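# Cap a marker using two robot arms on a table

## Task

Get the cap pressed fully onto the marker, with the capped marker ending up resting entirely on the table. It scores 0 if the cap first reaches full seating while the robot is in contact with neither the marker nor the cap. Neither the marker nor the cap may enter the marked zones around the arm bases at any point, whether on the table or raised above it, or the task fails. It is not done if the result holds only because the robot is holding it there at the end. Finish by releasing and moving the grippers away.

## Robot and tools

Setup: two arms, left_arm and right_arm, in a physics simulator, with a marker and its cap on a table. Loose objects may occasionally get a brief push from outside. Knocking or placing anything off the table fails the task, as does letting the marker or cap enter the marked zones around the arm bases. Avoid drops, slips, slams, hard hits, very hard pushes and arm-to-arm contact; hard arm collisions can end the scene.

Frame: every reported gripper pose is in one shared scene frame. The origin sits on the table top midway between the arms, +z is up, +x points out over the table, and left_arm sits on the +y side. The names left and right are labels only and do not match image sides. Printed hand positions can be inaccurate, more so at long reach. A gripper's fingers point along its own +z and open and close along its own y. end_effector_position is the point between the finger pads, roughly 1 cm behind the tips.

Tool execute_actions, argument actions: a list holding at most one item. An empty list, {"actions": []}, just returns the current state. A move item is {"rows": [...], "steps": n}, where n is 1 to 15 control steps of 1/30 s each (default 15). Each row is used for one step, and the last row repeats if there are fewer rows than steps (1 to 15 rows). A wait item is {"steps": n}, n up to 300, which sends nothing and returns once n steps have passed since the previous result; reply time counts toward those steps. Optional pictures (boolean) controls whether camera images are returned; by default they are.

Row layout: one flat list of 14 numbers covering both arms, always all 14 even if only one arm moves. Order: left_arm waist, shoulder, elbow, wrist pitch, wrist yaw, wrist roll, opening, then right_arm in the same seven slots. Joint values are absolute target angles in radians, not offsets, in the same form as the Joint positions line. Stated ranges per arm: waist -2.880 to 2.880, shoulder 0.000 to 3.142, elbow 0.000 to 3.019, wrist pitch -1.693 to 1.571, wrist yaw -1.571 to 1.571, wrist roll -2.094 to 2.094. True ends can differ by up to 0.019 rad. A call is refused, and nothing is sent, if a target is over 0.019 rad beyond a stated end and also further out than that joint's angle in the last result. Targets past the real end are clipped to it, and "joint sent to its limit" is reported, possibly about an earlier action. Having no such line does not prove more travel is available. Opening is an absolute value from -1 (closed) to +1 (fully open).

Motion limits: each step, a joint's target is held within a lead of its measured angle: waist 0.264, shoulder 0.32, elbow 0.276, wrist pitch 0.33, wrist yaw 0.186, wrist roll 0.522 rad. If targets would move the gripper more than 70 mm from its measured spot, all of that arm's targets are scaled back toward the current angles. Far targets therefore take several calls. Between calls, arms keep heading to the last row sent until everything has practically stopped (slow or blocked counts as stopped) or some step is HELD. After that, only a new action moves or presses further, though fingers still finish opening or closing.

Gripping: grip_measured reports the finger opening on the command scale. Each gripper has its own fixed error of about 1 mm. Away from the ends, the fingers move to where grip_measured equals your command. To hold something, keep commanding below grip_measured: about 0.03 below gives a firm grip, less gives a lighter one. Pad force tops out around 50 to 62 N, less on parts thinner than about 2 mm, with a brief spike on first contact.

Result lines: the state line shows, for left_arm | right_arm, position in metres and orientation as quaternion wxyz. Joint positions and Joint velocities give one block per arm: the six joints (rad, rad/s) followed by the finger pad gap (m, m/s; 0.094 m fully open). "joint command not followed" means the clearance check changed or blocked some joint targets; the rest of the row still ran. HELD marks steps where all or part of a row was not sent. Joint torques follow the joint order (no gripper); they are total drive output with per-unit offset, scale and noise, are nonzero in free air, and friction can hide or mimic load. MOTOR HOT appears from 85 °C. At 100 °C an OVER-TEMPERATURE FAULT drops that arm until it cools, so avoid long heavy holds, including while thinking.

Tool zoom_image: camera (one of cam_head_left, cam_head_right, cam_high, cam_low, cam_left_wrist, cam_right_wrist, each 504x504) and region [x0, y0, x1, y1] in pixels from the top-left, no bigger than 504 by 504. It returns a closer view of that camera's latest image.

Tool finished_scene: scene (1 or 2). The goal must be met and still hold when it is called. Replying with no tool call ends all remaining scenes. When resuming from a summary, first send an empty actions list to learn the scene and task.



Each tool is called after ">>>" in YAML: its name, and indented under it one key for each argument.

## Session

>>> execute_actions:
  actions: []

Scene clock: 0.00 s of 5100.00 s.
left_arm: end_effector_position=(+0.8114, +0.0841, +0.1335) grip_measured=+1.000 end_effector_quat_wxyz=(+0.509, +0.119, +0.834, -0.180) | right_arm: end_effector_position=(+0.3735, -0.3533, +0.2999) grip_measured=+1.000 end_effector_quat_wxyz=(+0.106, +0.159, +0.978, +0.087)
Joint positions: left_arm=[-0.287  2.237  1.837 -0.051  0.282 -0.064  0.094] | right_arm=[-0.061  1.068  1.179 -1.455 -0.158  0.252  0.094]
Joint velocities: left_arm=[-0.005  0.015 -0.027  0.007  0.007 -0.051  0.   ] | right_arm=[-0.015 -0.005 -0.017 -0.012  0.022  0.081  0.   ]
Joint torques (N m, as the arm reports them, + toward a larger angle): no reading
Motor temperatures (°C, as the motors report them): left_arm=[23 21 22 23 21 21] | right_arm=[21 23 22 23 25 25]

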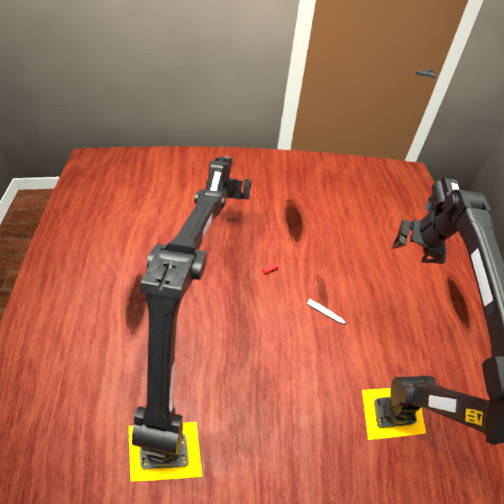

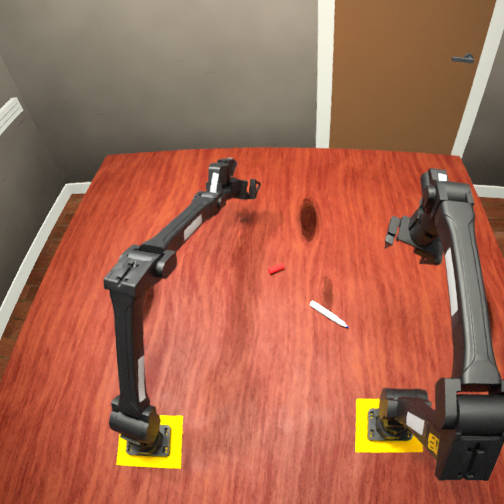

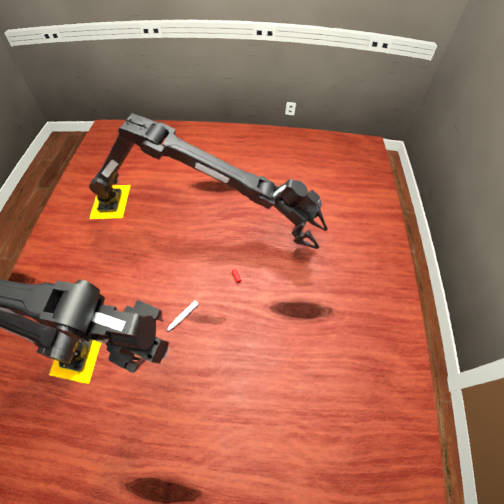

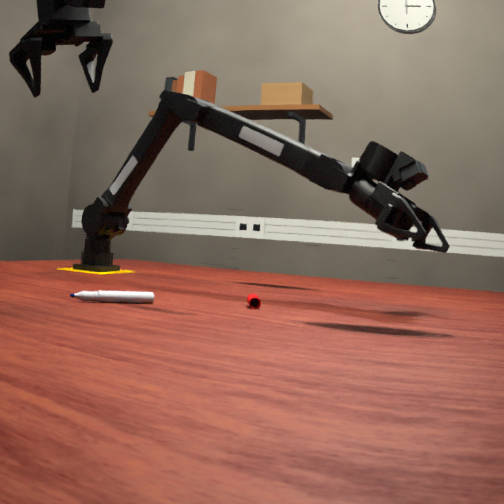

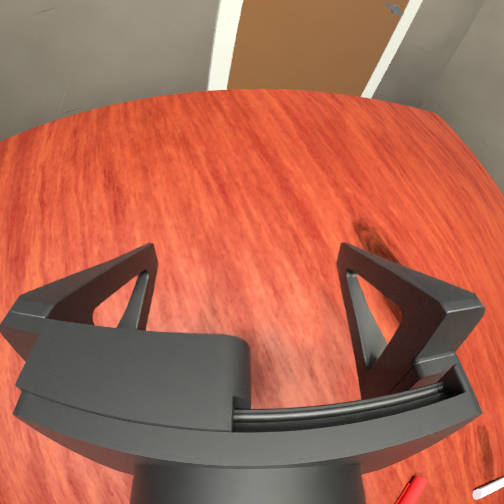

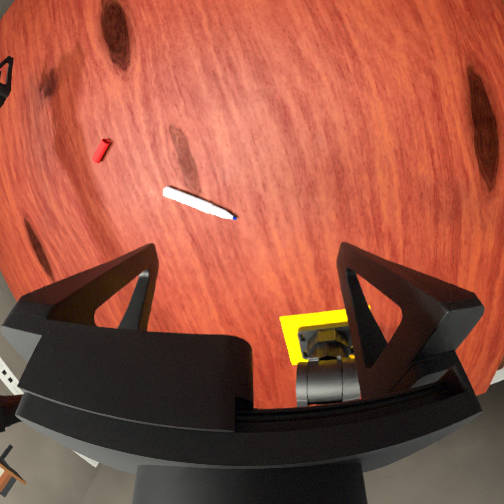

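>>> execute_actions:
  actions:
    - {"rows":[[-0.4,1.9,1.5,-0.7,0,0,1,0.3,1.4,1.2,-1.371,0,0,1]],"steps":15}
  pictures: false

>>> execute_actions:
  actions:
    - {"steps":40}
  pictures: false

>>> execute_actions:
  actions:
    - {"rows":[[-0.5,1.2,0.9,-1.271,0,0,1,0.55,1.7,1.5,-1.371,0,0,1]],"steps":15}
  pictures: false

>>> execute_actions:
  actions:
    - {"steps":60}

Scene clock: 46.03 s of 5100.00 s.
left_arm: end_effector_position=(+0.5993, +0.0833, +0.1021) grip_measured=+1.000 end_effector_quat_wxyz=(+0.239, +0.137, +0.960, -0.039) | right_arm: end_effector_position=(+0.4146, -0.2357, +0.1723) grip_measured=+1.000 end_effector_quat_wxyz=(-0.034, -0.133, +0.991, -0.004)
Joint positions: left_arm=[-0.412  1.892  1.491 -0.681  0.004 -0.013  0.094] | right_arm=[ 0.323  1.44   1.183 -1.381 -0.004  0.029  0.094]
Joint velocities: left_arm=[-0.034 -0.024 -0.012 -0.022 -0.066  0.037  0.   ] | right_arm=[-0.151 -0.151  0.007  0.012 -0.051 -0.139  0.   ]
Joint torques (N m, as the arm reports them, + toward a larger angle): left_arm=[  0.96 -17.54  10.9   -0.02  -0.12   0.06] | right_arm=[ -0.32 -15.72  11.91   0.33   0.15  -0.01]
Motor temperatures (°C, as the motors report them): left_arm=[23 25 26 23 21 21] | right_arm=[21 23 27 23 25 25]
Steps of this call (steps 1 to 90: nothing new was sent; then 42.53 s passed at rest; steps 91 to 105: all 15 steps of this action). Readings (joint positions):
91: left_arm=[-0.291 2.223 1.817 -0.079 0.233 -0.060] | right_arm=[-0.049 1.078 1.179 -1.454 -0.116 0.236]
92: left_arm=[-0.294 2.189 1.767 -0.128 0.180 -0.056] | right_arm=[-0.023 1.094 1.182 -1.449 -0.083 0.217]
94: left_arm=[-0.307 2.112 1.658 -0.242 0.085 -0.049] | right_arm=[0.050 1.153 1.183 -1.436 -0.043 0.183]
98: left_arm=[-0.349 1.978 1.524 -0.542 0.009 -0.032] | right_arm=[0.222 1.314 1.183 -1.403 -0.006 0.106]
105: the state above

Scene clock: 47.37 s of 5100.00 s.
left_arm: end_effector_position=(+0.5986, +0.0849, +0.0984) grip_measured=+1.000 end_effector_quat_wxyz=(+0.235, +0.138, +0.961, -0.037) | right_arm: end_effector_position=(+0.4157, -0.2440, +0.1833) grip_measured=+1.000 end_effector_quat_wxyz=(-0.019, -0.132, +0.991, -0.002)
Joint positions: left_arm=[-0.411  1.897  1.491 -0.685  0.002 -0.009  0.094] | right_arm=[ 0.303  1.41   1.183 -1.38  -0.002  0.011  0.094]
Joint velocities: left_arm=[-0.005  0.005 -0.002 -0.002  0.037  0.037  0.   ] | right_arm=[ 0.005 -0.024  0.012  0.007 -0.007  0.051  0.   ]
Joint torques (N m, as the arm reports them, + toward a larger angle): left_arm=[  0.77 -18.15  10.86   0.18  -0.05   0.09] | right_arm=[  0.6  -13.2   11.86   0.37   0.11  -0.07]
Motor temperatures (°C, as the motors report them): left_arm=[23 25 26 23 21 22] | right_arm=[21 23 27 23 25 25]
Steps of this call (steps 1 to 30: the robot went on to your last target; steps 31 to 40: nothing new was sent). Readings (joint positions):
1: left_arm=[-0.412 1.892 1.491 -0.681 0.004 -0.012] | right_arm=[0.318 1.434 1.183 -1.380 -0.003 0.025]
2: left_arm=[-0.411 1.892 1.491 -0.682 0.003 -0.012] | right_arm=[0.313 1.429 1.183 -1.380 -0.003 0.023]
4: left_arm=[-0.411 1.895 1.491 -0.684 0.002 -0.011] | right_arm=[0.305 1.418 1.183 -1.380 -0.002 0.018]
8: left_arm=[-0.411 1.897 1.491 -0.685 0.002 -0.010] | right_arm=[0.303 1.410 1.183 -1.380 -0.002 0.014]
40: the state above
All arms were judged still, so your last target was given up. Only a new action makes them travel on or press farther. Fingers that are still opening or closing keep moving.

Scene clock: 47.87 s of 5100.00 s.
left_arm: end_effector_position=(+0.2587, +0.1637, +0.1345) grip_measured=+1.000 end_effector_quat_wxyz=(-0.006, +0.177, +0.984, +0.000) | right_arm: end_effector_position=(+0.4664, -0.0882, +0.1579) grip_measured=+1.000 end_effector_quat_wxyz=(-0.022, -0.268, +0.963, -0.006)
Joint positions: left_arm=[-0.482  1.255  0.904 -1.232  0.002 -0.009  0.094] | right_arm=[ 0.578  1.711  1.466 -1.372 -0.002  0.009  0.094]
Joint velocities: left_arm=[-0.142 -1.656 -0.442 -0.623  0.051 -0.037  0.   ] | right_arm=[-0.132  0.015  0.012 -0.002 -0.007 -0.066  0.   ]
Joint torques (N m, as the arm reports them, + toward a larger angle): left_arm=[-0.84 -3.01 11.55  0.3  -0.05  0.08] | right_arm=[ -1.39 -18.22  13.41   0.01   0.1    0.  ]
Motor temperatures (°C, as the motors report them): left_arm=[23 24 26 23 21 22] | right_arm=[21 23 27 23 25 25]
Steps of this call (steps 1 to 15: all 15 steps of this action). Readings (joint positions):
1: left_arm=[-0.412 1.887 1.476 -0.702 0.002 -0.009] | right_arm=[0.311 1.420 1.192 -1.383 0.002 0.011]
2: left_arm=[-0.414 1.862 1.442 -0.738 0.002 -0.009] | right_arm=[0.328 1.440 1.216 -1.385 0.003 0.011]
4: left_arm=[-0.422 1.795 1.350 -0.822 0.002 -0.009] | right_arm=[0.381 1.503 1.286 -1.385 0.003 0.011]
8: left_arm=[-0.445 1.635 1.166 -0.992 0.002 -0.009] | right_arm=[0.506 1.643 1.432 -1.382 0.003 0.011]
15: the state above

Scene clock: 49.87 s of 5100.00 s.
left_arm: end_effector_position=(+0.2481, +0.1654, +0.1451) grip_measured=+1.000 end_effector_quat_wxyz=(-0.001, +0.181, +0.983, -0.001) | right_arm: end_effector_position=(+0.4738, -0.1003, +0.1580) grip_measured=+1.000 end_effector_quat_wxyz=(-0.022, -0.254, +0.967, -0.005)
Joint positions: left_arm=[-0.489  1.208  0.895 -1.259  0.002 -0.009  0.094] | right_arm=[ 0.55   1.711  1.467 -1.372 -0.002  0.009  0.094]
Joint velocities: left_arm=[-0.024  0.005  0.007 -0.007  0.007  0.007  0.   ] | right_arm=[-0.005 -0.005 -0.017  0.002 -0.007 -0.081  0.   ]
Joint torques (N m, as the arm reports them, + toward a larger angle): left_arm=[-1.23 -6.81 10.   -0.48 -0.04  0.08] | right_arm=[  0.56 -19.15  13.33   0.02   0.13   0.02]
Motor temperatures (°C, as the motors report them): left_arm=[23 24 26 23 21 22] | right_arm=[21 23 27 23 25 25]
Steps of this call (steps 1 to 30: the robot went on to your last target; steps 31 to 60: nothing new was sent). Readings (joint positions):
1: left_arm=[-0.486 1.207 0.895 -1.248 0.002 -0.009] | right_arm=[0.573 1.711 1.467 -1.372 -0.002 0.009]
2: left_arm=[-0.488 1.173 0.894 -1.257 0.002 -0.009] | right_arm=[0.568 1.711 1.467 -1.372 -0.002 0.009]
4: left_arm=[-0.489 1.144 0.895 -1.258 0.002 -0.009] | right_arm=[0.558 1.711 1.467 -1.372 -0.002 0.009]
8: left_arm=[-0.489 1.177 0.895 -1.259 0.002 -0.009] | right_arm=[0.550 1.711 1.467 -1.372 -0.002 0.009]
60: the state above
All arms were judged still, so your last target was given up. Only a new action makes them travel on or press farther. Fingers that are still opening or closing keep moving.

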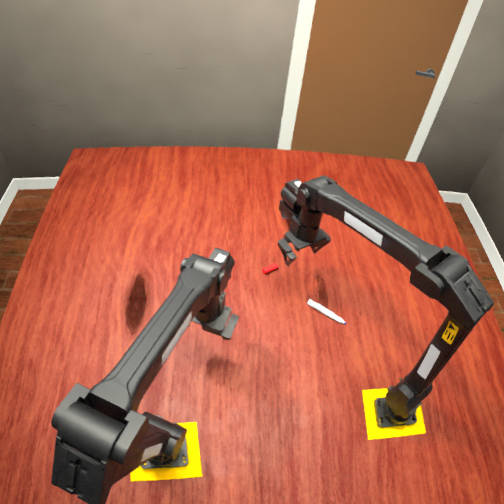

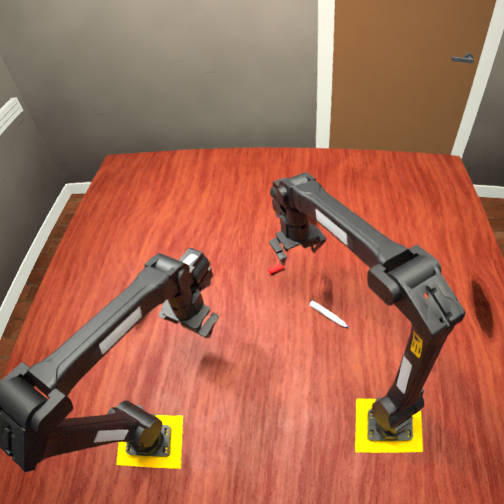

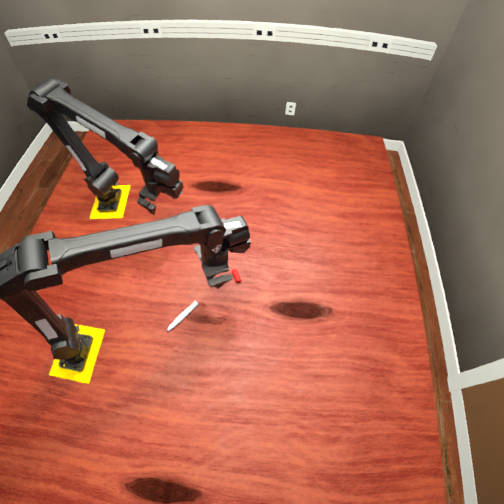

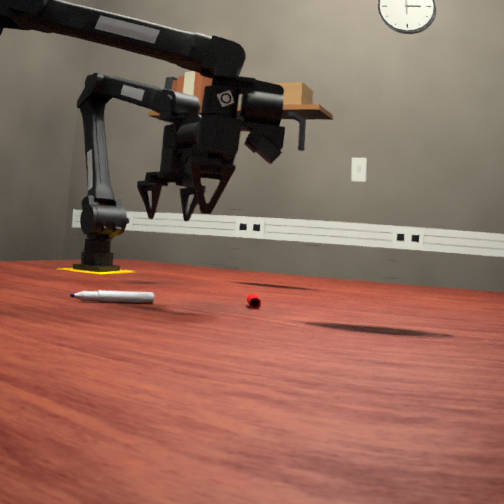

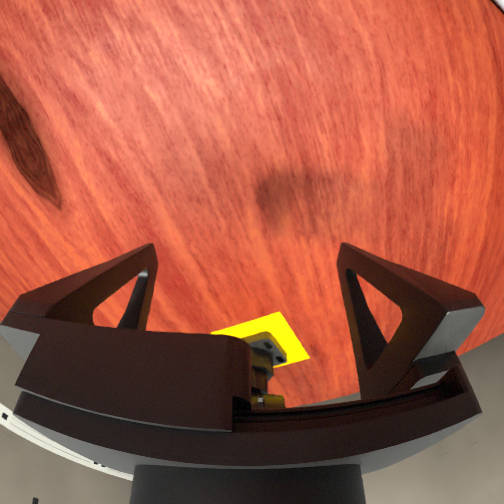

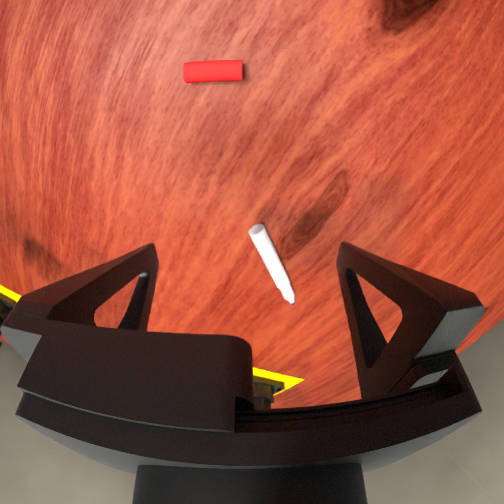

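>>> execute_actions:
  actions:
    - {"rows":[[-0.3,1.2,0.95,-1.271,0,-1.7,1,0.61,1.945,1.625,-1.216,0,-1.5,1]],"steps":15}
  pictures: false

>>> execute_actions:
  actions:
    - {"steps":30}

Scene clock: 99.63 s of 5100.00 s.
left_arm: end_effector_position=(+0.2664, +0.2275, +0.1460) grip_measured=+1.000 end_effector_quat_wxyz=(+0.001, -0.591, +0.807, +0.000) | right_arm: end_effector_position=(+0.5228, -0.0277, +0.0719) grip_measured=+1.000 end_effector_quat_wxyz=(+0.009, +0.798, -0.603, -0.004)
Joint positions: left_arm=[-0.285  1.208  0.897 -1.259 -0.002 -1.434  0.094] | right_arm=[ 0.616  1.964  1.598 -1.225 -0.001 -1.258  0.094]
Joint velocities: left_arm=[-0.015 -0.015  0.007 -0.002 -0.022 -1.766  0.   ] | right_arm=[-0.015 -0.054 -0.012  0.007 -0.051 -1.575  0.   ]
Joint torques (N m, as the arm reports them, + toward a larger angle): left_arm=[-1.66 -6.86 14.34 -0.55  0.02 -0.11] | right_arm=[  0.47 -22.69  12.44   0.14   0.     0.  ]
Motor temperatures (°C, as the motors report them): left_arm=[23 22 25 23 21 22] | right_arm=[21 25 28 23 25 25]
Steps of this call (steps 1 to 90: nothing new was sent; then 46.27 s passed at rest; steps 91 to 105: all 15 steps of this action). Readings (joint positions):
91: left_arm=[-0.475 1.208 0.895 -1.259 0.008 -0.091] | right_arm=[0.551 1.720 1.473 -1.363 -0.001 -0.042]
92: left_arm=[-0.443 1.208 0.895 -1.259 0.008 -0.190] | right_arm=[0.554 1.737 1.493 -1.344 -0.001 -0.105]
94: left_arm=[-0.354 1.208 0.896 -1.259 0.002 -0.390] | right_arm=[0.566 1.795 1.543 -1.296 -0.001 -0.250]
98: left_arm=[-0.282 1.208 0.897 -1.259 -0.002 -0.791] | right_arm=[0.598 1.912 1.598 -1.227 -0.001 -0.639]
105: the state above

Scene clock: 100.63 s of 5100.00 s.
left_arm: end_effector_position=(+0.2664, +0.2275, +0.1460) grip_measured=+1.000 end_effector_quat_wxyz=(+0.001, -0.690, +0.724, +0.000) | right_arm: end_effector_position=(+0.5231, -0.0278, +0.0730) grip_measured=+1.000 end_effector_quat_wxyz=(+0.008, +0.862, -0.507, -0.004)
Joint positions: left_arm=[-0.285  1.208  0.897 -1.259 -0.002 -1.69   0.094] | right_arm=[ 0.616  1.962  1.598 -1.225 -0.001 -1.489  0.094]
Joint velocities: left_arm=[-0.015 -0.015  0.022 -0.007  0.007 -0.007  0.   ] | right_arm=[-0.015 -0.005 -0.007 -0.017 -0.007  0.007  0.   ]
Joint torques (N m, as the arm reports them, + toward a larger angle): left_arm=[-1.58 -6.73 14.3  -0.57  0.02 -0.14] | right_arm=[  0.93 -22.7   12.23   0.3    0.04  -0.03]
Motor temperatures (°C, as the motors report them): left_arm=[23 22 25 23 21 22] | right_arm=[21 25 28 23 25 25]
Steps of this call (steps 1 to 30: the robot went on to your last target). Readings (joint positions):
1: left_arm=[-0.285 1.208 0.897 -1.259 -0.002 -1.486] | right_arm=[0.616 1.962 1.598 -1.225 -0.001 -1.304]
2: left_arm=[-0.285 1.208 0.897 -1.259 -0.002 -1.527] | right_arm=[0.616 1.962 1.598 -1.225 -0.001 -1.342]
4: left_arm=[-0.285 1.208 0.897 -1.259 -0.002 -1.586] | right_arm=[0.616 1.962 1.598 -1.225 -0.001 -1.395]
8: left_arm=[-0.285 1.208 0.897 -1.259 -0.002 -1.648] | right_arm=[0.616 1.962 1.598 -1.225 -0.001 -1.451]
30: the state above
All arms were judged still, so your last target was given up. Only a new action makes them travel on or press farther. Fingers that are still opening or closing keep moving.

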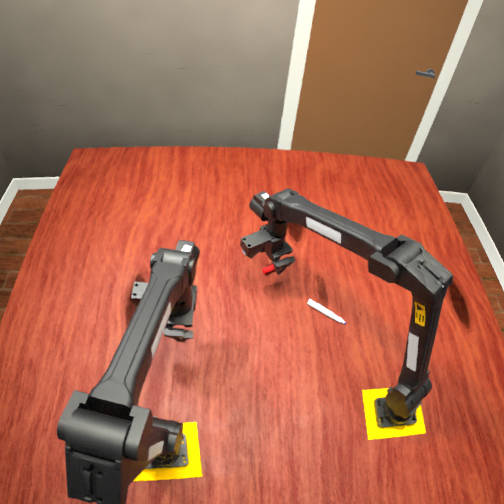

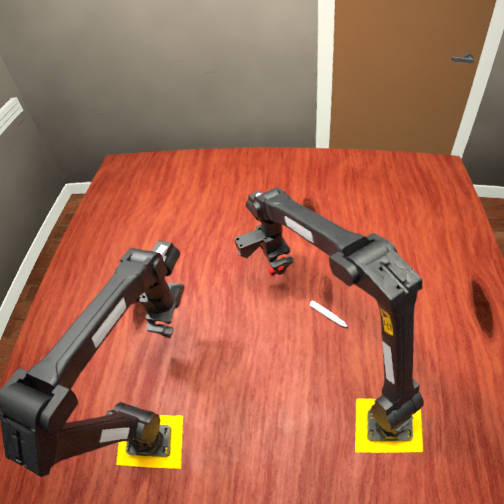

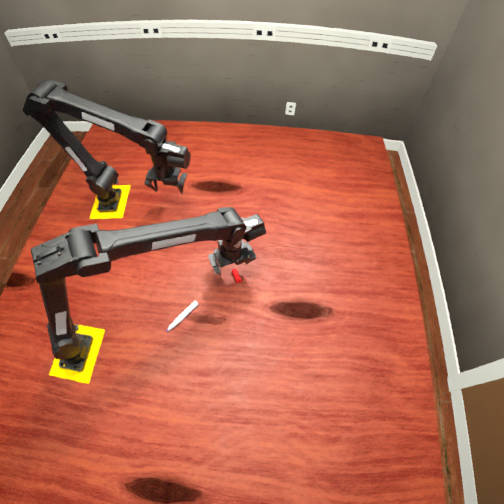

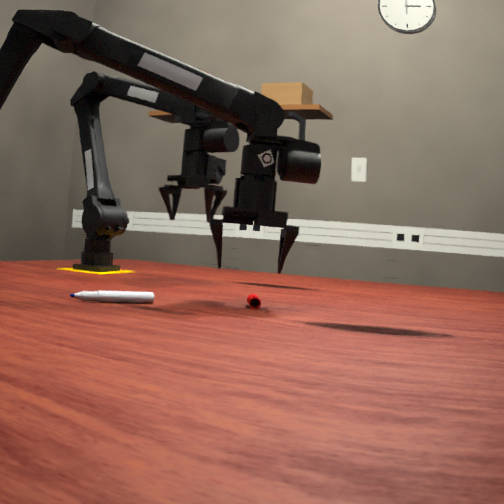

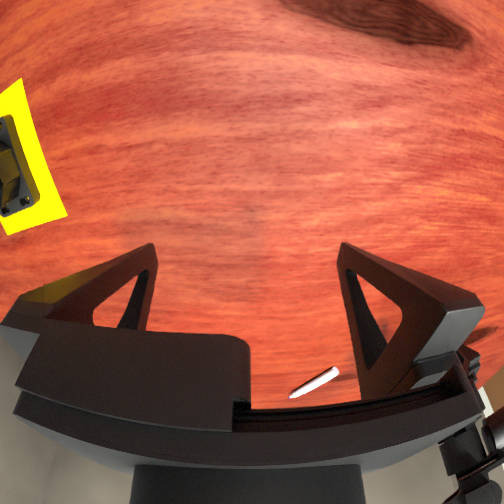

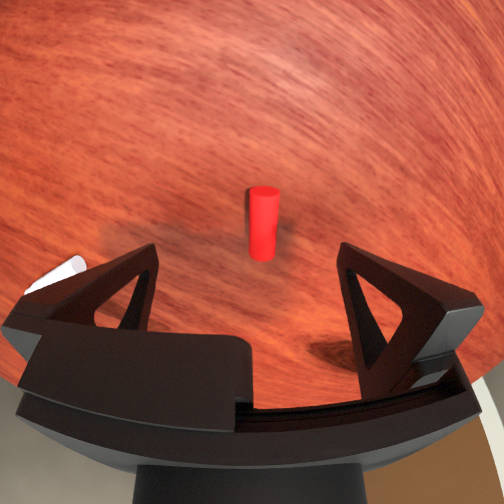

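>>> execute_actions:
  actions:
    - {"rows":[[-0.3,1.2,0.9,-1.271,0,-1.7,1,0.63,1.96,1.635,-1.21,0.1,-1.47,1],[-0.3,1.2,0.9,-1.271,0,-1.7,1,0.65,1.98,1.647,-1.2,0.2,-1.45,1],[-0.3,1.2,0.9,-1.271,0,-1.7,1,0.665,2.0,1.647,-1.19,0.3,-1.43,1],[-0.3,1.2,0.9,-1.271,0,-1.7,1,0.675,2.02,1.647,-1.18,0.3,-1.42,1],[-0.3,1.2,0.9,-1.271,0,-1.7,1,0.675,2.02,1.647,-1.18,0.3,-1.42,1],[-0.3,1.2,0.9,-1.271,0,-1.7,1,0.675,2.04,1.647,-1.172,0.3,-1.42,1]],"steps":15}
  pictures: false

>>> execute_actions:
  actions:
    - {"steps":10}

Scene clock: 126.60 s of 5100.00 s.
left_arm: end_effector_position=(+0.2664, +0.2275, +0.1460) grip_measured=+1.000 end_effector_quat_wxyz=(+0.001, -0.690, +0.724, +0.000) | right_arm: end_effector_position=(+0.5399, -0.0311, +0.0493) grip_measured=+1.000 end_effector_quat_wxyz=(+0.070, +0.856, -0.496, +0.132)
Joint positions: left_arm=[-0.285  1.208  0.897 -1.259 -0.002 -1.691  0.094] | right_arm=[ 0.681  2.025  1.611 -1.187  0.298 -1.434  0.094]
Joint velocities: left_arm=[-0.005  0.005  0.007  0.012  0.007  0.007  0.   ] | right_arm=[-0.034  0.034 -0.022 -0.032 -0.022 -0.007  0.   ]
Joint torques (N m, as the arm reports them, + toward a larger angle): left_arm=[-1.6  -6.74  9.64 -0.57  0.03 -0.13] | right_arm=[  0.39 -20.66  12.96   0.48   0.19   0.21]
Motor temperatures (°C, as the motors report them): left_arm=[23 22 27 23 21 22] | right_arm=[21 25 28 23 25 25]
Steps of this call (steps 1 to 90: nothing new was sent; then 22.47 s passed at rest; steps 91 to 105: all 15 steps of this action). Readings (joint positions):
91: left_arm=[-0.285 1.208 0.897 -1.259 -0.002 -1.691] | right_arm=[0.618 1.962 1.598 -1.225 0.049 -1.488]
92: left_arm=[-0.285 1.208 0.897 -1.259 -0.002 -1.691] | right_arm=[0.622 1.962 1.599 -1.224 0.132 -1.483]
94: left_arm=[-0.285 1.208 0.897 -1.259 -0.002 -1.691] | right_arm=[0.633 1.965 1.600 -1.213 0.273 -1.467]
98: left_arm=[-0.285 1.208 0.897 -1.259 -0.002 -1.691] | right_arm=[0.661 1.991 1.611 -1.190 0.297 -1.445]
105: the state above

Scene clock: 126.93 s of 5100.00 s.
left_arm: end_effector_position=(+0.2664, +0.2275, +0.1460) grip_measured=+1.000 end_effector_quat_wxyz=(+0.001, -0.690, +0.724, +0.000) | right_arm: end_effector_position=(+0.5400, -0.0313, +0.0493) grip_measured=+1.000 end_effector_quat_wxyz=(+0.070, +0.855, -0.497, +0.132)
Joint positions: left_arm=[-0.285  1.208  0.897 -1.259 -0.002 -1.691  0.094] | right_arm=[ 0.68   2.025  1.611 -1.187  0.298 -1.431  0.094]
Joint velocities: left_arm=[-0.005  0.024 -0.002 -0.012 -0.037 -0.051  0.   ] | right_arm=[ 0.015 -0.015  0.007 -0.002  0.007  0.095  0.   ]
Joint torques (N m, as the arm reports them, + toward a larger angle): left_arm=[-1.61 -6.74  9.66 -0.57  0.03 -0.14] | right_arm=[  0.86 -19.97  13.02   0.61   0.2    0.18]
Motor temperatures (°C, as the motors report them): left_arm=[23 22 27 23 21 22] | right_arm=[21 25 28 23 25 25]
Steps of this call (steps 1 to 10: the robot went on to your last target). Readings (joint positions):
1: left_arm=[-0.285 1.208 0.897 -1.259 -0.002 -1.691] | right_arm=[0.680 2.025 1.611 -1.187 0.298 -1.433]
2: left_arm=[-0.285 1.208 0.897 -1.259 -0.002 -1.691] | right_arm=[0.680 2.025 1.611 -1.187 0.298 -1.433]
4: left_arm=[-0.285 1.208 0.897 -1.259 -0.002 -1.691] | right_arm=[0.680 2.025 1.611 -1.187 0.298 -1.432]
8: left_arm=[-0.285 1.208 0.897 -1.259 -0.002 -1.691] | right_arm=[0.680 2.025 1.611 -1.187 0.298 -1.431]
10: the state above

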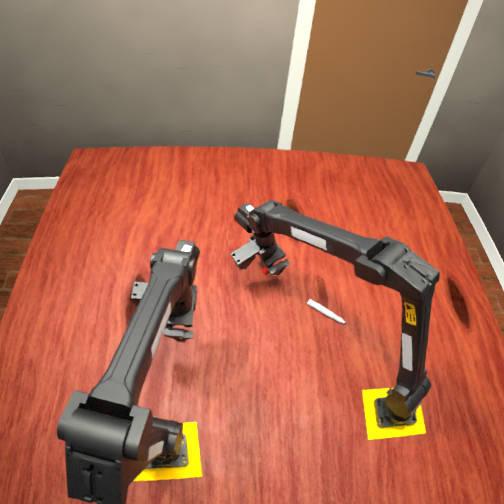

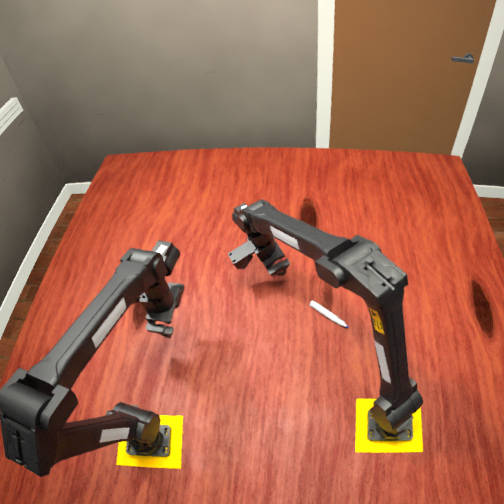

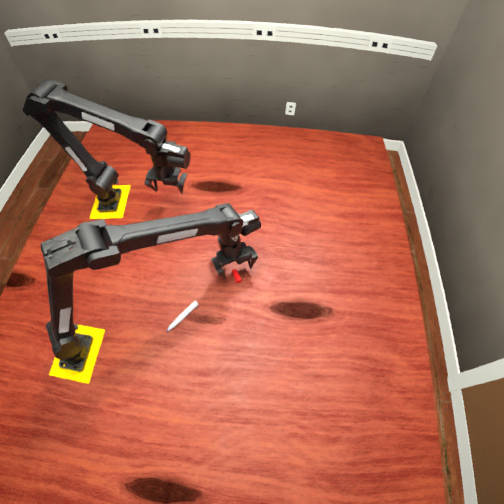

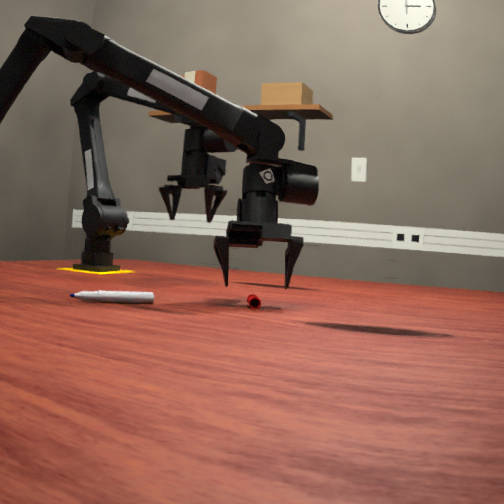

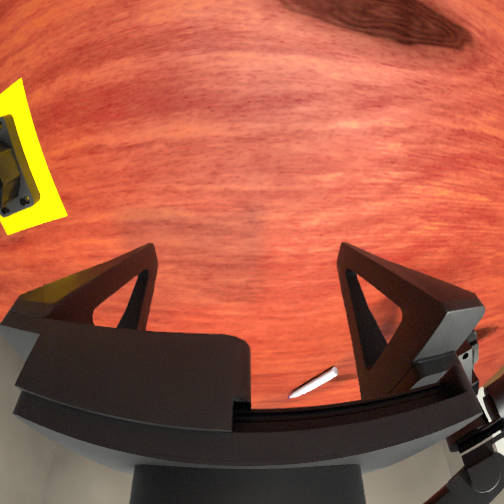

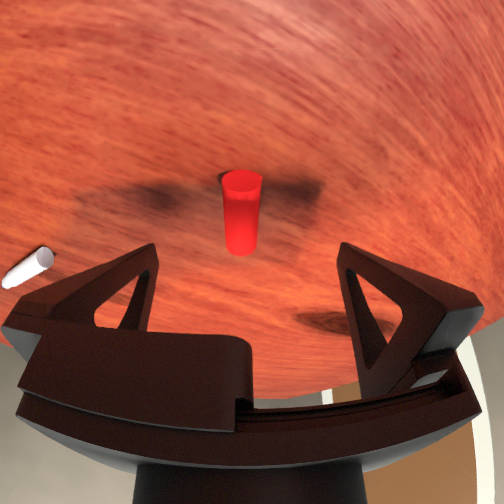

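>>> execute_actions:
  actions:
    - {"rows":[[-0.3,1.2,0.9,-1.271,0,-1.7,1,0.665,2.06,1.63,-1.16,0.3,-1.43,0.6],[-0.3,1.2,0.9,-1.271,0,-1.7,1,0.665,2.07,1.63,-1.155,0.3,-1.43,0.4],[-0.3,1.2,0.9,-1.271,0,-1.7,1,0.665,2.085,1.63,-1.155,0.3,-1.43,0.2]],"steps":15}
  pictures: false

>>> execute_actions:
  actions:
    - {"steps":10}

Scene clock: 138.90 s of 5100.00 s.
left_arm: end_effector_position=(+0.2664, +0.2275, +0.1460) grip_measured=+1.000 end_effector_quat_wxyz=(+0.001, -0.690, +0.724, +0.000) | right_arm: end_effector_position=(+0.5433, -0.0362, +0.0259) grip_measured=+0.202 end_effector_quat_wxyz=(+0.082, +0.853, -0.500, +0.127)
Joint positions: left_arm=[-0.285  1.208  0.897 -1.259 -0.002 -1.691  0.094] | right_arm=[ 0.67   2.066  1.611 -1.17   0.298 -1.431  0.056]
Joint velocities: left_arm=[ 0.005 -0.034  0.007 -0.007  0.037  0.037  0.   ] | right_arm=[ 0.005 -0.005  0.002  0.002 -0.066  0.007 -0.   ]
Joint torques (N m, as the arm reports them, + toward a larger angle): left_arm=[-1.57 -6.73  9.65 -0.57  0.02 -0.14] | right_arm=[  0.95 -19.75  11.08   0.53   0.21   0.07]
Motor temperatures (°C, as the motors report them): left_arm=[23 22 26 23 21 22] | right_arm=[21 25 28 23 25 25]
Steps of this call (steps 1 to 15: the robot went on to your last target; steps 16 to 90: nothing new was sent; then 8.47 s passed at rest; steps 91 to 105: all 15 steps of this action). Readings (joint positions):
91: left_arm=[-0.285 1.208 0.897 -1.259 -0.002 -1.691] | right_arm=[0.680 2.025 1.611 -1.185 0.298 -1.431]
92: left_arm=[-0.285 1.208 0.897 -1.259 -0.002 -1.691] | right_arm=[0.679 2.026 1.611 -1.181 0.298 -1.431]
94: left_arm=[-0.285 1.208 0.897 -1.259 -0.002 -1.691] | right_arm=[0.677 2.032 1.611 -1.173 0.298 -1.431]
98: left_arm=[-0.285 1.208 0.897 -1.259 -0.002 -1.691] | right_arm=[0.672 2.053 1.611 -1.170 0.298 -1.431]
105: the state above

Scene clock: 139.23 s of 5100.00 s.
left_arm: end_effector_position=(+0.2664, +0.2275, +0.1460) grip_measured=+1.000 end_effector_quat_wxyz=(+0.001, -0.690, +0.724, +0.000) | right_arm: end_effector_position=(+0.5433, -0.0362, +0.0259) grip_measured=+0.202 end_effector_quat_wxyz=(+0.082, +0.853, -0.500, +0.127)
Joint positions: left_arm=[-0.285  1.208  0.897 -1.259 -0.002 -1.691  0.094] | right_arm=[ 0.67   2.066  1.611 -1.17   0.298 -1.431  0.056]
Joint velocities: left_arm=[-0.005  0.005  0.002 -0.017 -0.022 -0.022  0.   ] | right_arm=[-0.015 -0.005  0.002  0.022 -0.022 -0.007 -0.001]
Joint torques (N m, as the arm reports them, + toward a larger angle): left_arm=[-1.57 -6.78  9.66 -0.56  0.02 -0.14] | right_arm=[  0.68 -21.56  11.     0.6    0.22   0.08]
Motor temperatures (°C, as the motors report them): left_arm=[23 22 26 23 21 22] | right_arm=[21 25 28 23 25 25]
Steps of this call (steps 1 to 10: the robot went on to your last target). Readings (joint positions):
1: left_arm=[-0.285 1.208 0.897 -1.259 -0.002 -1.691] | right_arm=[0.670 2.066 1.611 -1.170 0.298 -1.431]
2: left_arm=[-0.285 1.208 0.897 -1.259 -0.002 -1.691] | right_arm=[0.670 2.066 1.611 -1.170 0.298 -1.431]
4: left_arm=[-0.285 1.208 0.897 -1.259 -0.002 -1.691] | right_arm=[0.670 2.066 1.611 -1.170 0.298 -1.431]
8: left_arm=[-0.285 1.208 0.897 -1.259 -0.002 -1.691] | right_arm=[0.670 2.066 1.611 -1.170 0.298 -1.431]
10: the state above

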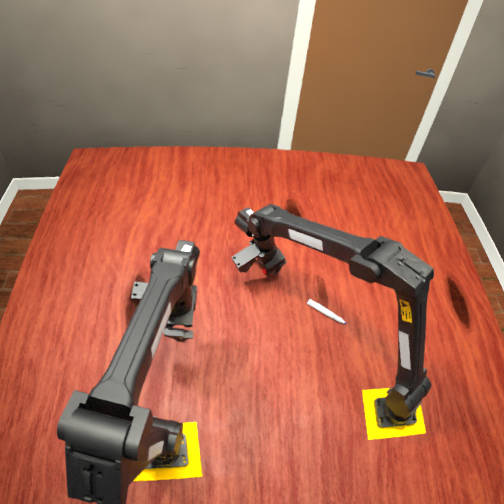

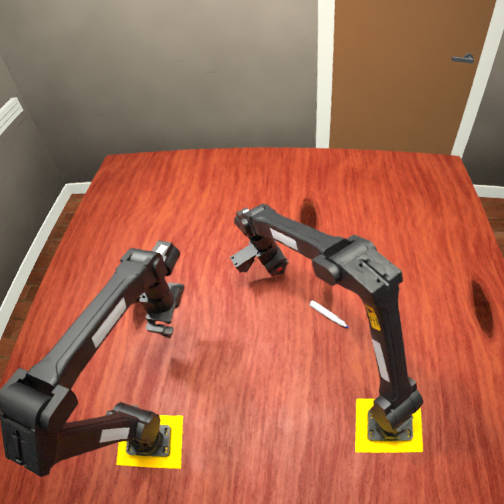

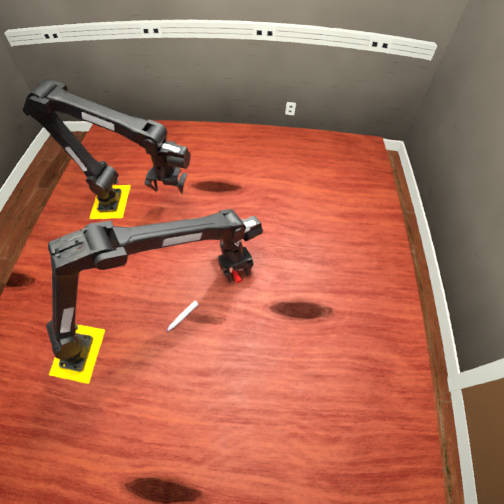

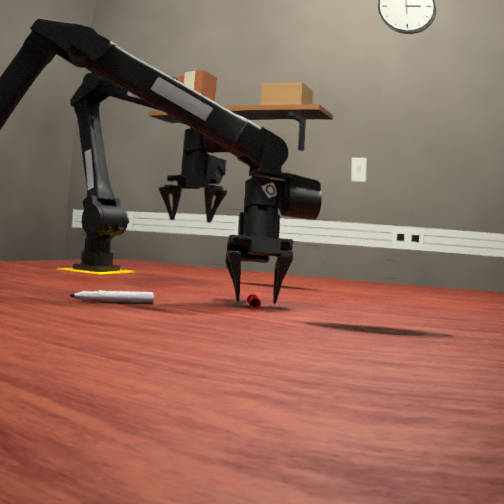

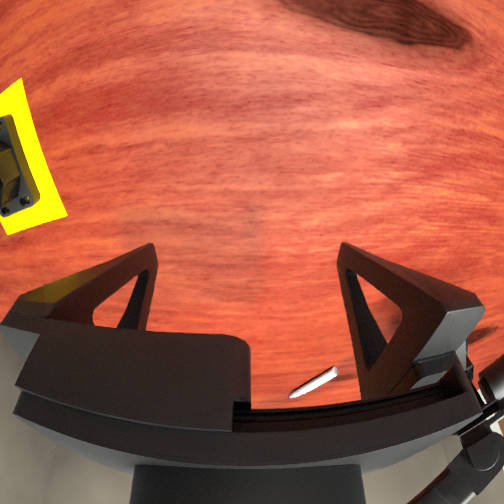

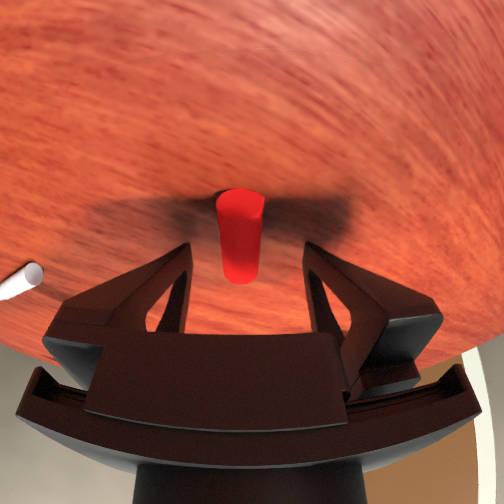

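>>> execute_actions:
  actions:
    - {"rows":[[-0.3,1.2,0.9,-1.271,0,-1.7,1,0.665,2.105,1.63,-1.17,0.3,-1.43,0.0]],"steps":15}

>>> zoom_image:
  camera: "cam_low"
  region: [200,230,320,330]

Scene clock: 147.87 s of 5100.00 s.
left_arm: end_effector_position=(+0.2664, +0.2275, +0.1460) grip_measured=+1.000 end_effector_quat_wxyz=(+0.001, -0.690, +0.724, +0.000) | right_arm: end_effector_position=(+0.5424, -0.0370, +0.0196) grip_measured=+0.002 end_effector_quat_wxyz=(+0.087, +0.853, -0.499, +0.125)
Joint positions: left_arm=[-0.285  1.208  0.897 -1.259 -0.002 -1.691  0.094] | right_arm=[ 0.67   2.077  1.611 -1.17   0.298 -1.431  0.047]
Joint velocities: left_arm=[-0.005 -0.005 -0.007  0.002  0.051 -0.007  0.   ] | right_arm=[-0.015 -0.015  0.012  0.002  0.007  0.007 -0.   ]
Joint torques (N m, as the arm reports them, + toward a larger angle): left_arm=[-1.61 -6.72  9.66 -0.56  0.03 -0.14] | right_arm=[  0.2  -20.15  10.94  -0.26   0.22   0.08]
Motor temperatures (°C, as the motors report them): left_arm=[23 22 26 23 21 22] | right_arm=[21 26 28 23 25 25]
Steps of this call (steps 1 to 15: the robot went on to your last target; steps 16 to 90: nothing new was sent; then 5.13 s passed at rest; steps 91 to 105: all 15 steps of this action). Readings (joint positions):
91: left_arm=[-0.285 1.208 0.897 -1.259 -0.002 -1.691] | right_arm=[0.670 2.067 1.611 -1.170 0.298 -1.431]
92: left_arm=[-0.285 1.208 0.897 -1.259 -0.002 -1.691] | right_arm=[0.670 2.067 1.611 -1.170 0.298 -1.431]
94: left_arm=[-0.285 1.208 0.897 -1.259 -0.002 -1.691] | right_arm=[0.670 2.070 1.611 -1.170 0.298 -1.431]
98: left_arm=[-0.285 1.208 0.897 -1.259 -0.002 -1.691] | right_arm=[0.670 2.075 1.611 -1.170 0.298 -1.431]
105: the state above

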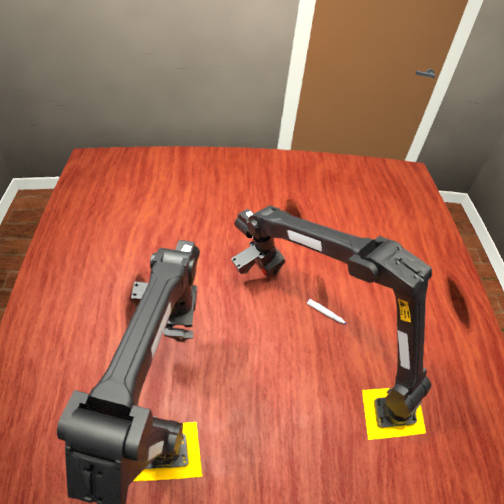

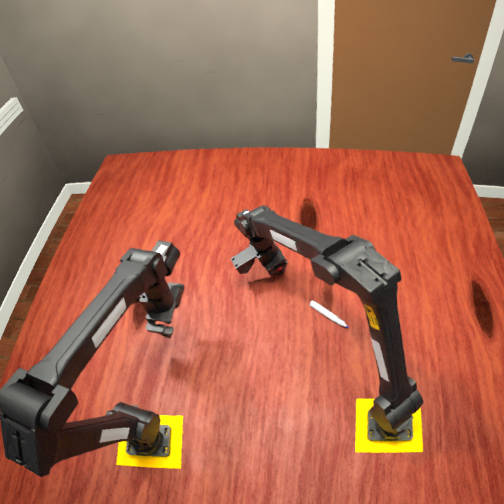

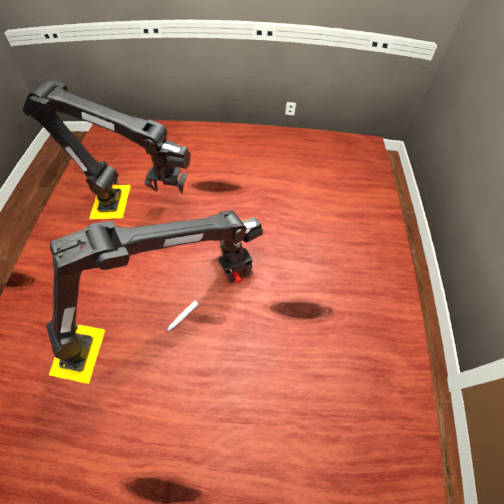

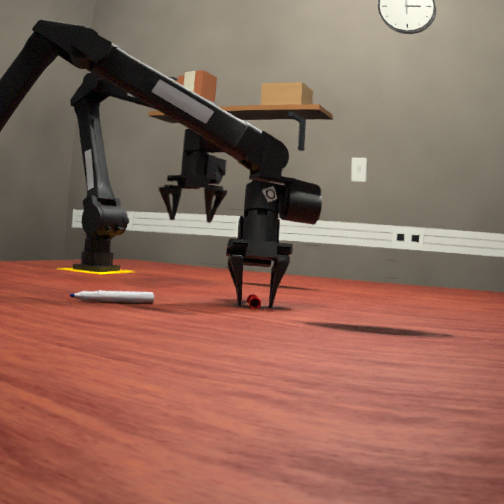

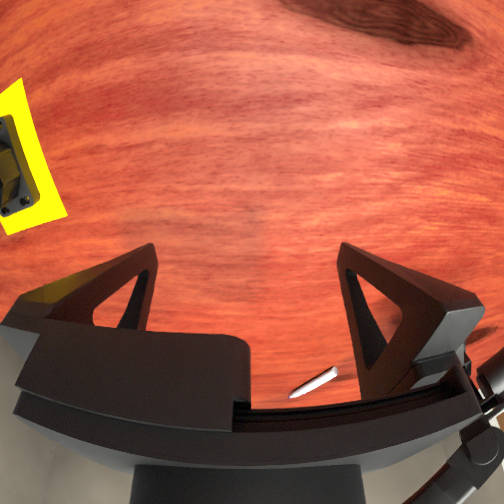

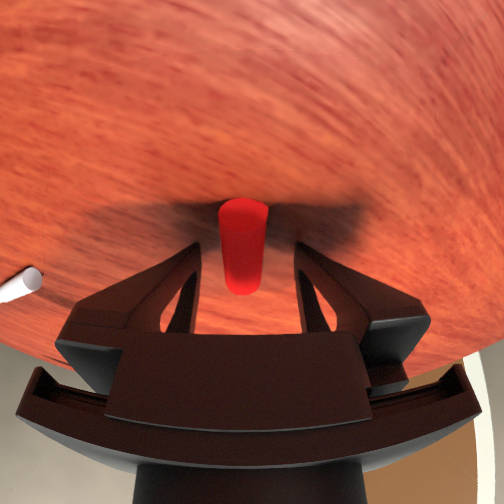

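Region (200, 230, 320, 330) of cam_low's 504x504 image, scaled by 4.200, with more detail than that image has.

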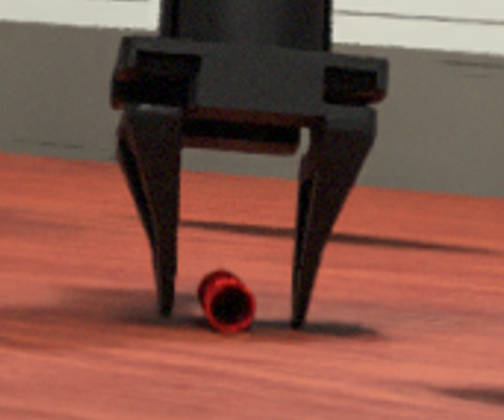

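>>> execute_actions:
  actions:
    - {"rows":[[-0.3,1.2,0.9,-1.271,0,-1.7,1,0.665,2.09,1.63,-1.17,0.3,-1.43,-0.4],[-0.3,1.2,0.9,-1.271,0,-1.7,1,0.665,2.09,1.63,-1.17,0.3,-1.43,-0.5],[-0.3,1.2,0.9,-1.271,0,-1.7,1,0.665,2.09,1.63,-1.17,0.3,-1.43,-0.68]],"steps":15}
  pictures: false

>>> execute_actions:
  actions:
    - {"rows":[[-0.3,1.2,0.9,-1.271,0,-1.7,1,0.665,2.04,1.63,-1.17,0.3,-1.43,-0.68],[-0.3,1.2,0.9,-1.271,0,-1.7,1,0.665,2.0,1.63,-1.17,0.3,-1.43,-0.68],[-0.3,1.2,0.9,-1.271,0,-1.7,1,0.665,1.96,1.63,-1.17,0.3,-1.43,-0.68],[-0.3,1.2,0.9,-1.271,0,-1.7,1,0.665,1.91,1.63,-1.2,0.3,-1.43,-0.68]],"steps":15}

Scene clock: 166.33 s of 5100.00 s.
left_arm: end_effector_position=(+0.2664, +0.2275, +0.1460) grip_measured=+1.000 end_effector_quat_wxyz=(+0.001, -0.690, +0.724, +0.000) | right_arm: end_effector_position=(+0.5424, -0.0370, +0.0196) grip_measured=-0.636 end_effector_quat_wxyz=(+0.087, +0.853, -0.499, +0.125)
Joint positions: left_arm=[-0.285  1.208  0.897 -1.259 -0.002 -1.691  0.094] | right_arm=[ 0.67   2.077  1.611 -1.17   0.298 -1.431  0.017]
Joint velocities: left_arm=[-0.015 -0.015 -0.002 -0.012 -0.066 -0.007  0.   ] | right_arm=[-0.015 -0.005  0.007  0.002  0.037 -0.037 -0.001]
Joint torques (N m, as the arm reports them, + toward a larger angle): left_arm=[-1.51 -6.73  9.65 -0.58  0.03 -0.13] | right_arm=[  0.37 -21.2   10.93  -0.15   0.2    0.13]
Motor temperatures (°C, as the motors report them): left_arm=[23 22 26 23 21 22] | right_arm=[21 26 27 23 25 25]
Steps of this call (steps 1 to 15: the robot went on to your last target; steps 16 to 90: nothing new was sent; then 14.97 s passed at rest; steps 91 to 105: all 15 steps of this action). Readings (joint positions):
91: left_arm=[-0.285 1.208 0.897 -1.259 -0.002 -1.691] | right_arm=[0.670 2.077 1.611 -1.170 0.298 -1.431]
92: left_arm=[-0.285 1.208 0.897 -1.259 -0.002 -1.691] | right_arm=[0.670 2.077 1.611 -1.170 0.298 -1.431]
94: left_arm=[-0.285 1.208 0.897 -1.259 -0.002 -1.691] | right_arm=[0.670 2.077 1.611 -1.170 0.298 -1.431]
98: left_arm=[-0.285 1.208 0.897 -1.259 -0.002 -1.691] | right_arm=[0.670 2.077 1.611 -1.170 0.298 -1.431]
105: the state above

Scene clock: 166.83 s of 5100.00 s.
left_arm: end_effector_position=(+0.2664, +0.2275, +0.1460) grip_measured=+1.000 end_effector_quat_wxyz=(+0.001, -0.690, +0.724, +0.000) | right_arm: end_effector_position=(+0.5482, -0.0326, +0.1299) grip_measured=-0.636 end_effector_quat_wxyz=(+0.005, +0.846, -0.510, +0.158)
Joint positions: left_arm=[-0.285  1.208  0.897 -1.259 -0.002 -1.691  0.094] | right_arm=[ 0.67   1.885  1.611 -1.185  0.298 -1.431  0.017]
Joint velocities: left_arm=[-0.005  0.005  0.002 -0.032  0.051 -0.022  0.   ] | right_arm=[-0.005 -0.034 -0.007 -0.002 -0.037 -0.007  0.   ]
Joint torques (N m, as the arm reports them, + toward a larger angle): left_arm=[-1.58 -6.76  9.64 -0.58  0.03 -0.14] | right_arm=[  0.03 -18.33  12.06  -0.23   0.23   0.07]
Motor temperatures (°C, as the motors report them): left_arm=[23 22 26 23 21 22] | right_arm=[21 26 28 23 25 25]
Steps of this call (steps 1 to 15: all 15 steps of this action). Readings (joint positions):
1: left_arm=[-0.285 1.208 0.897 -1.259 -0.002 -1.691] | right_arm=[0.670 2.076 1.611 -1.170 0.298 -1.431]
2: left_arm=[-0.285 1.208 0.897 -1.259 -0.002 -1.691] | right_arm=[0.670 2.073 1.611 -1.170 0.298 -1.431]
4: left_arm=[-0.285 1.208 0.897 -1.259 -0.002 -1.691] | right_arm=[0.670 2.058 1.611 -1.172 0.298 -1.431]
8: left_arm=[-0.285 1.208 0.897 -1.259 -0.002 -1.691] | right_arm=[0.670 1.984 1.611 -1.182 0.298 -1.431]
15: the state above

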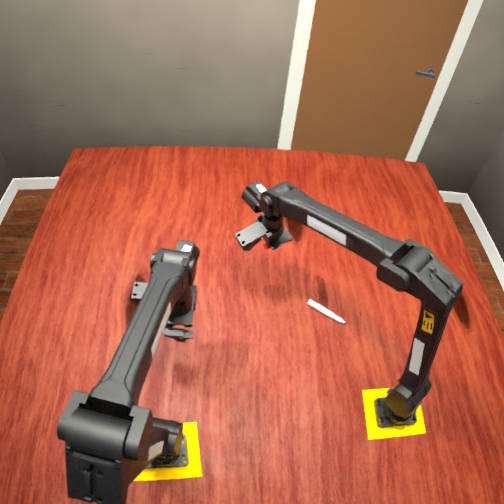

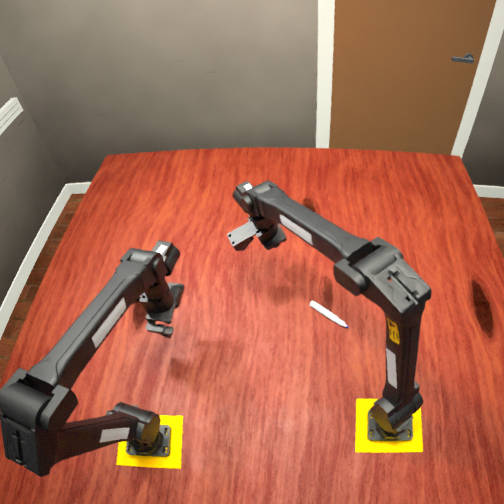

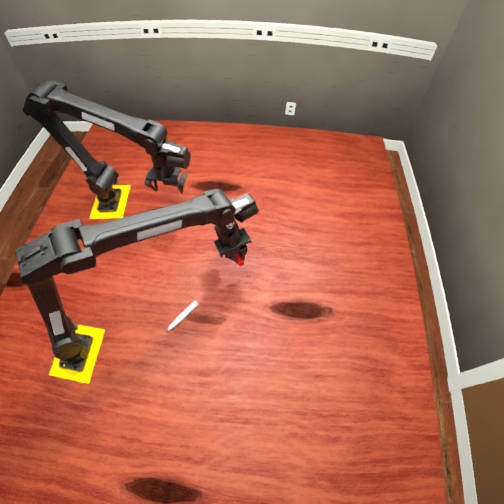

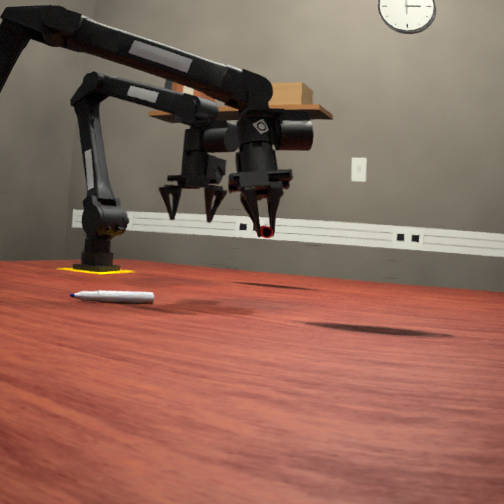

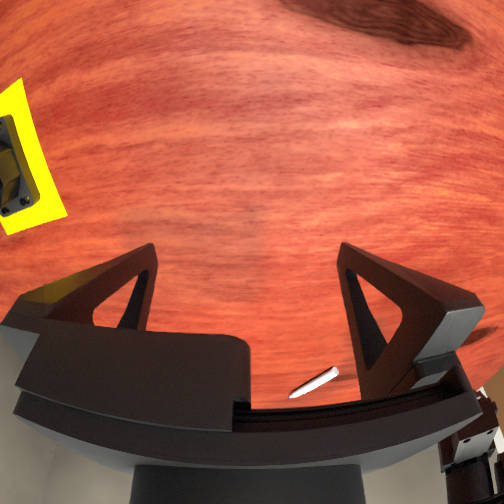

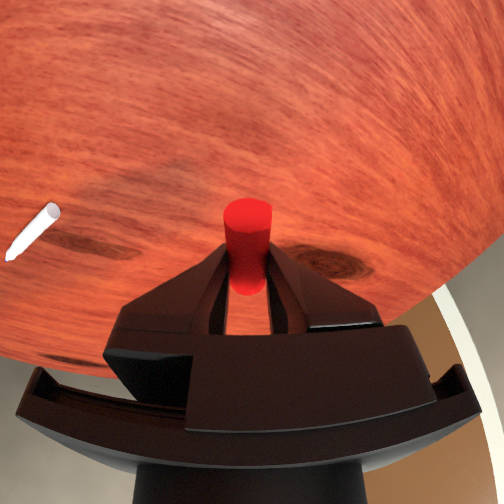

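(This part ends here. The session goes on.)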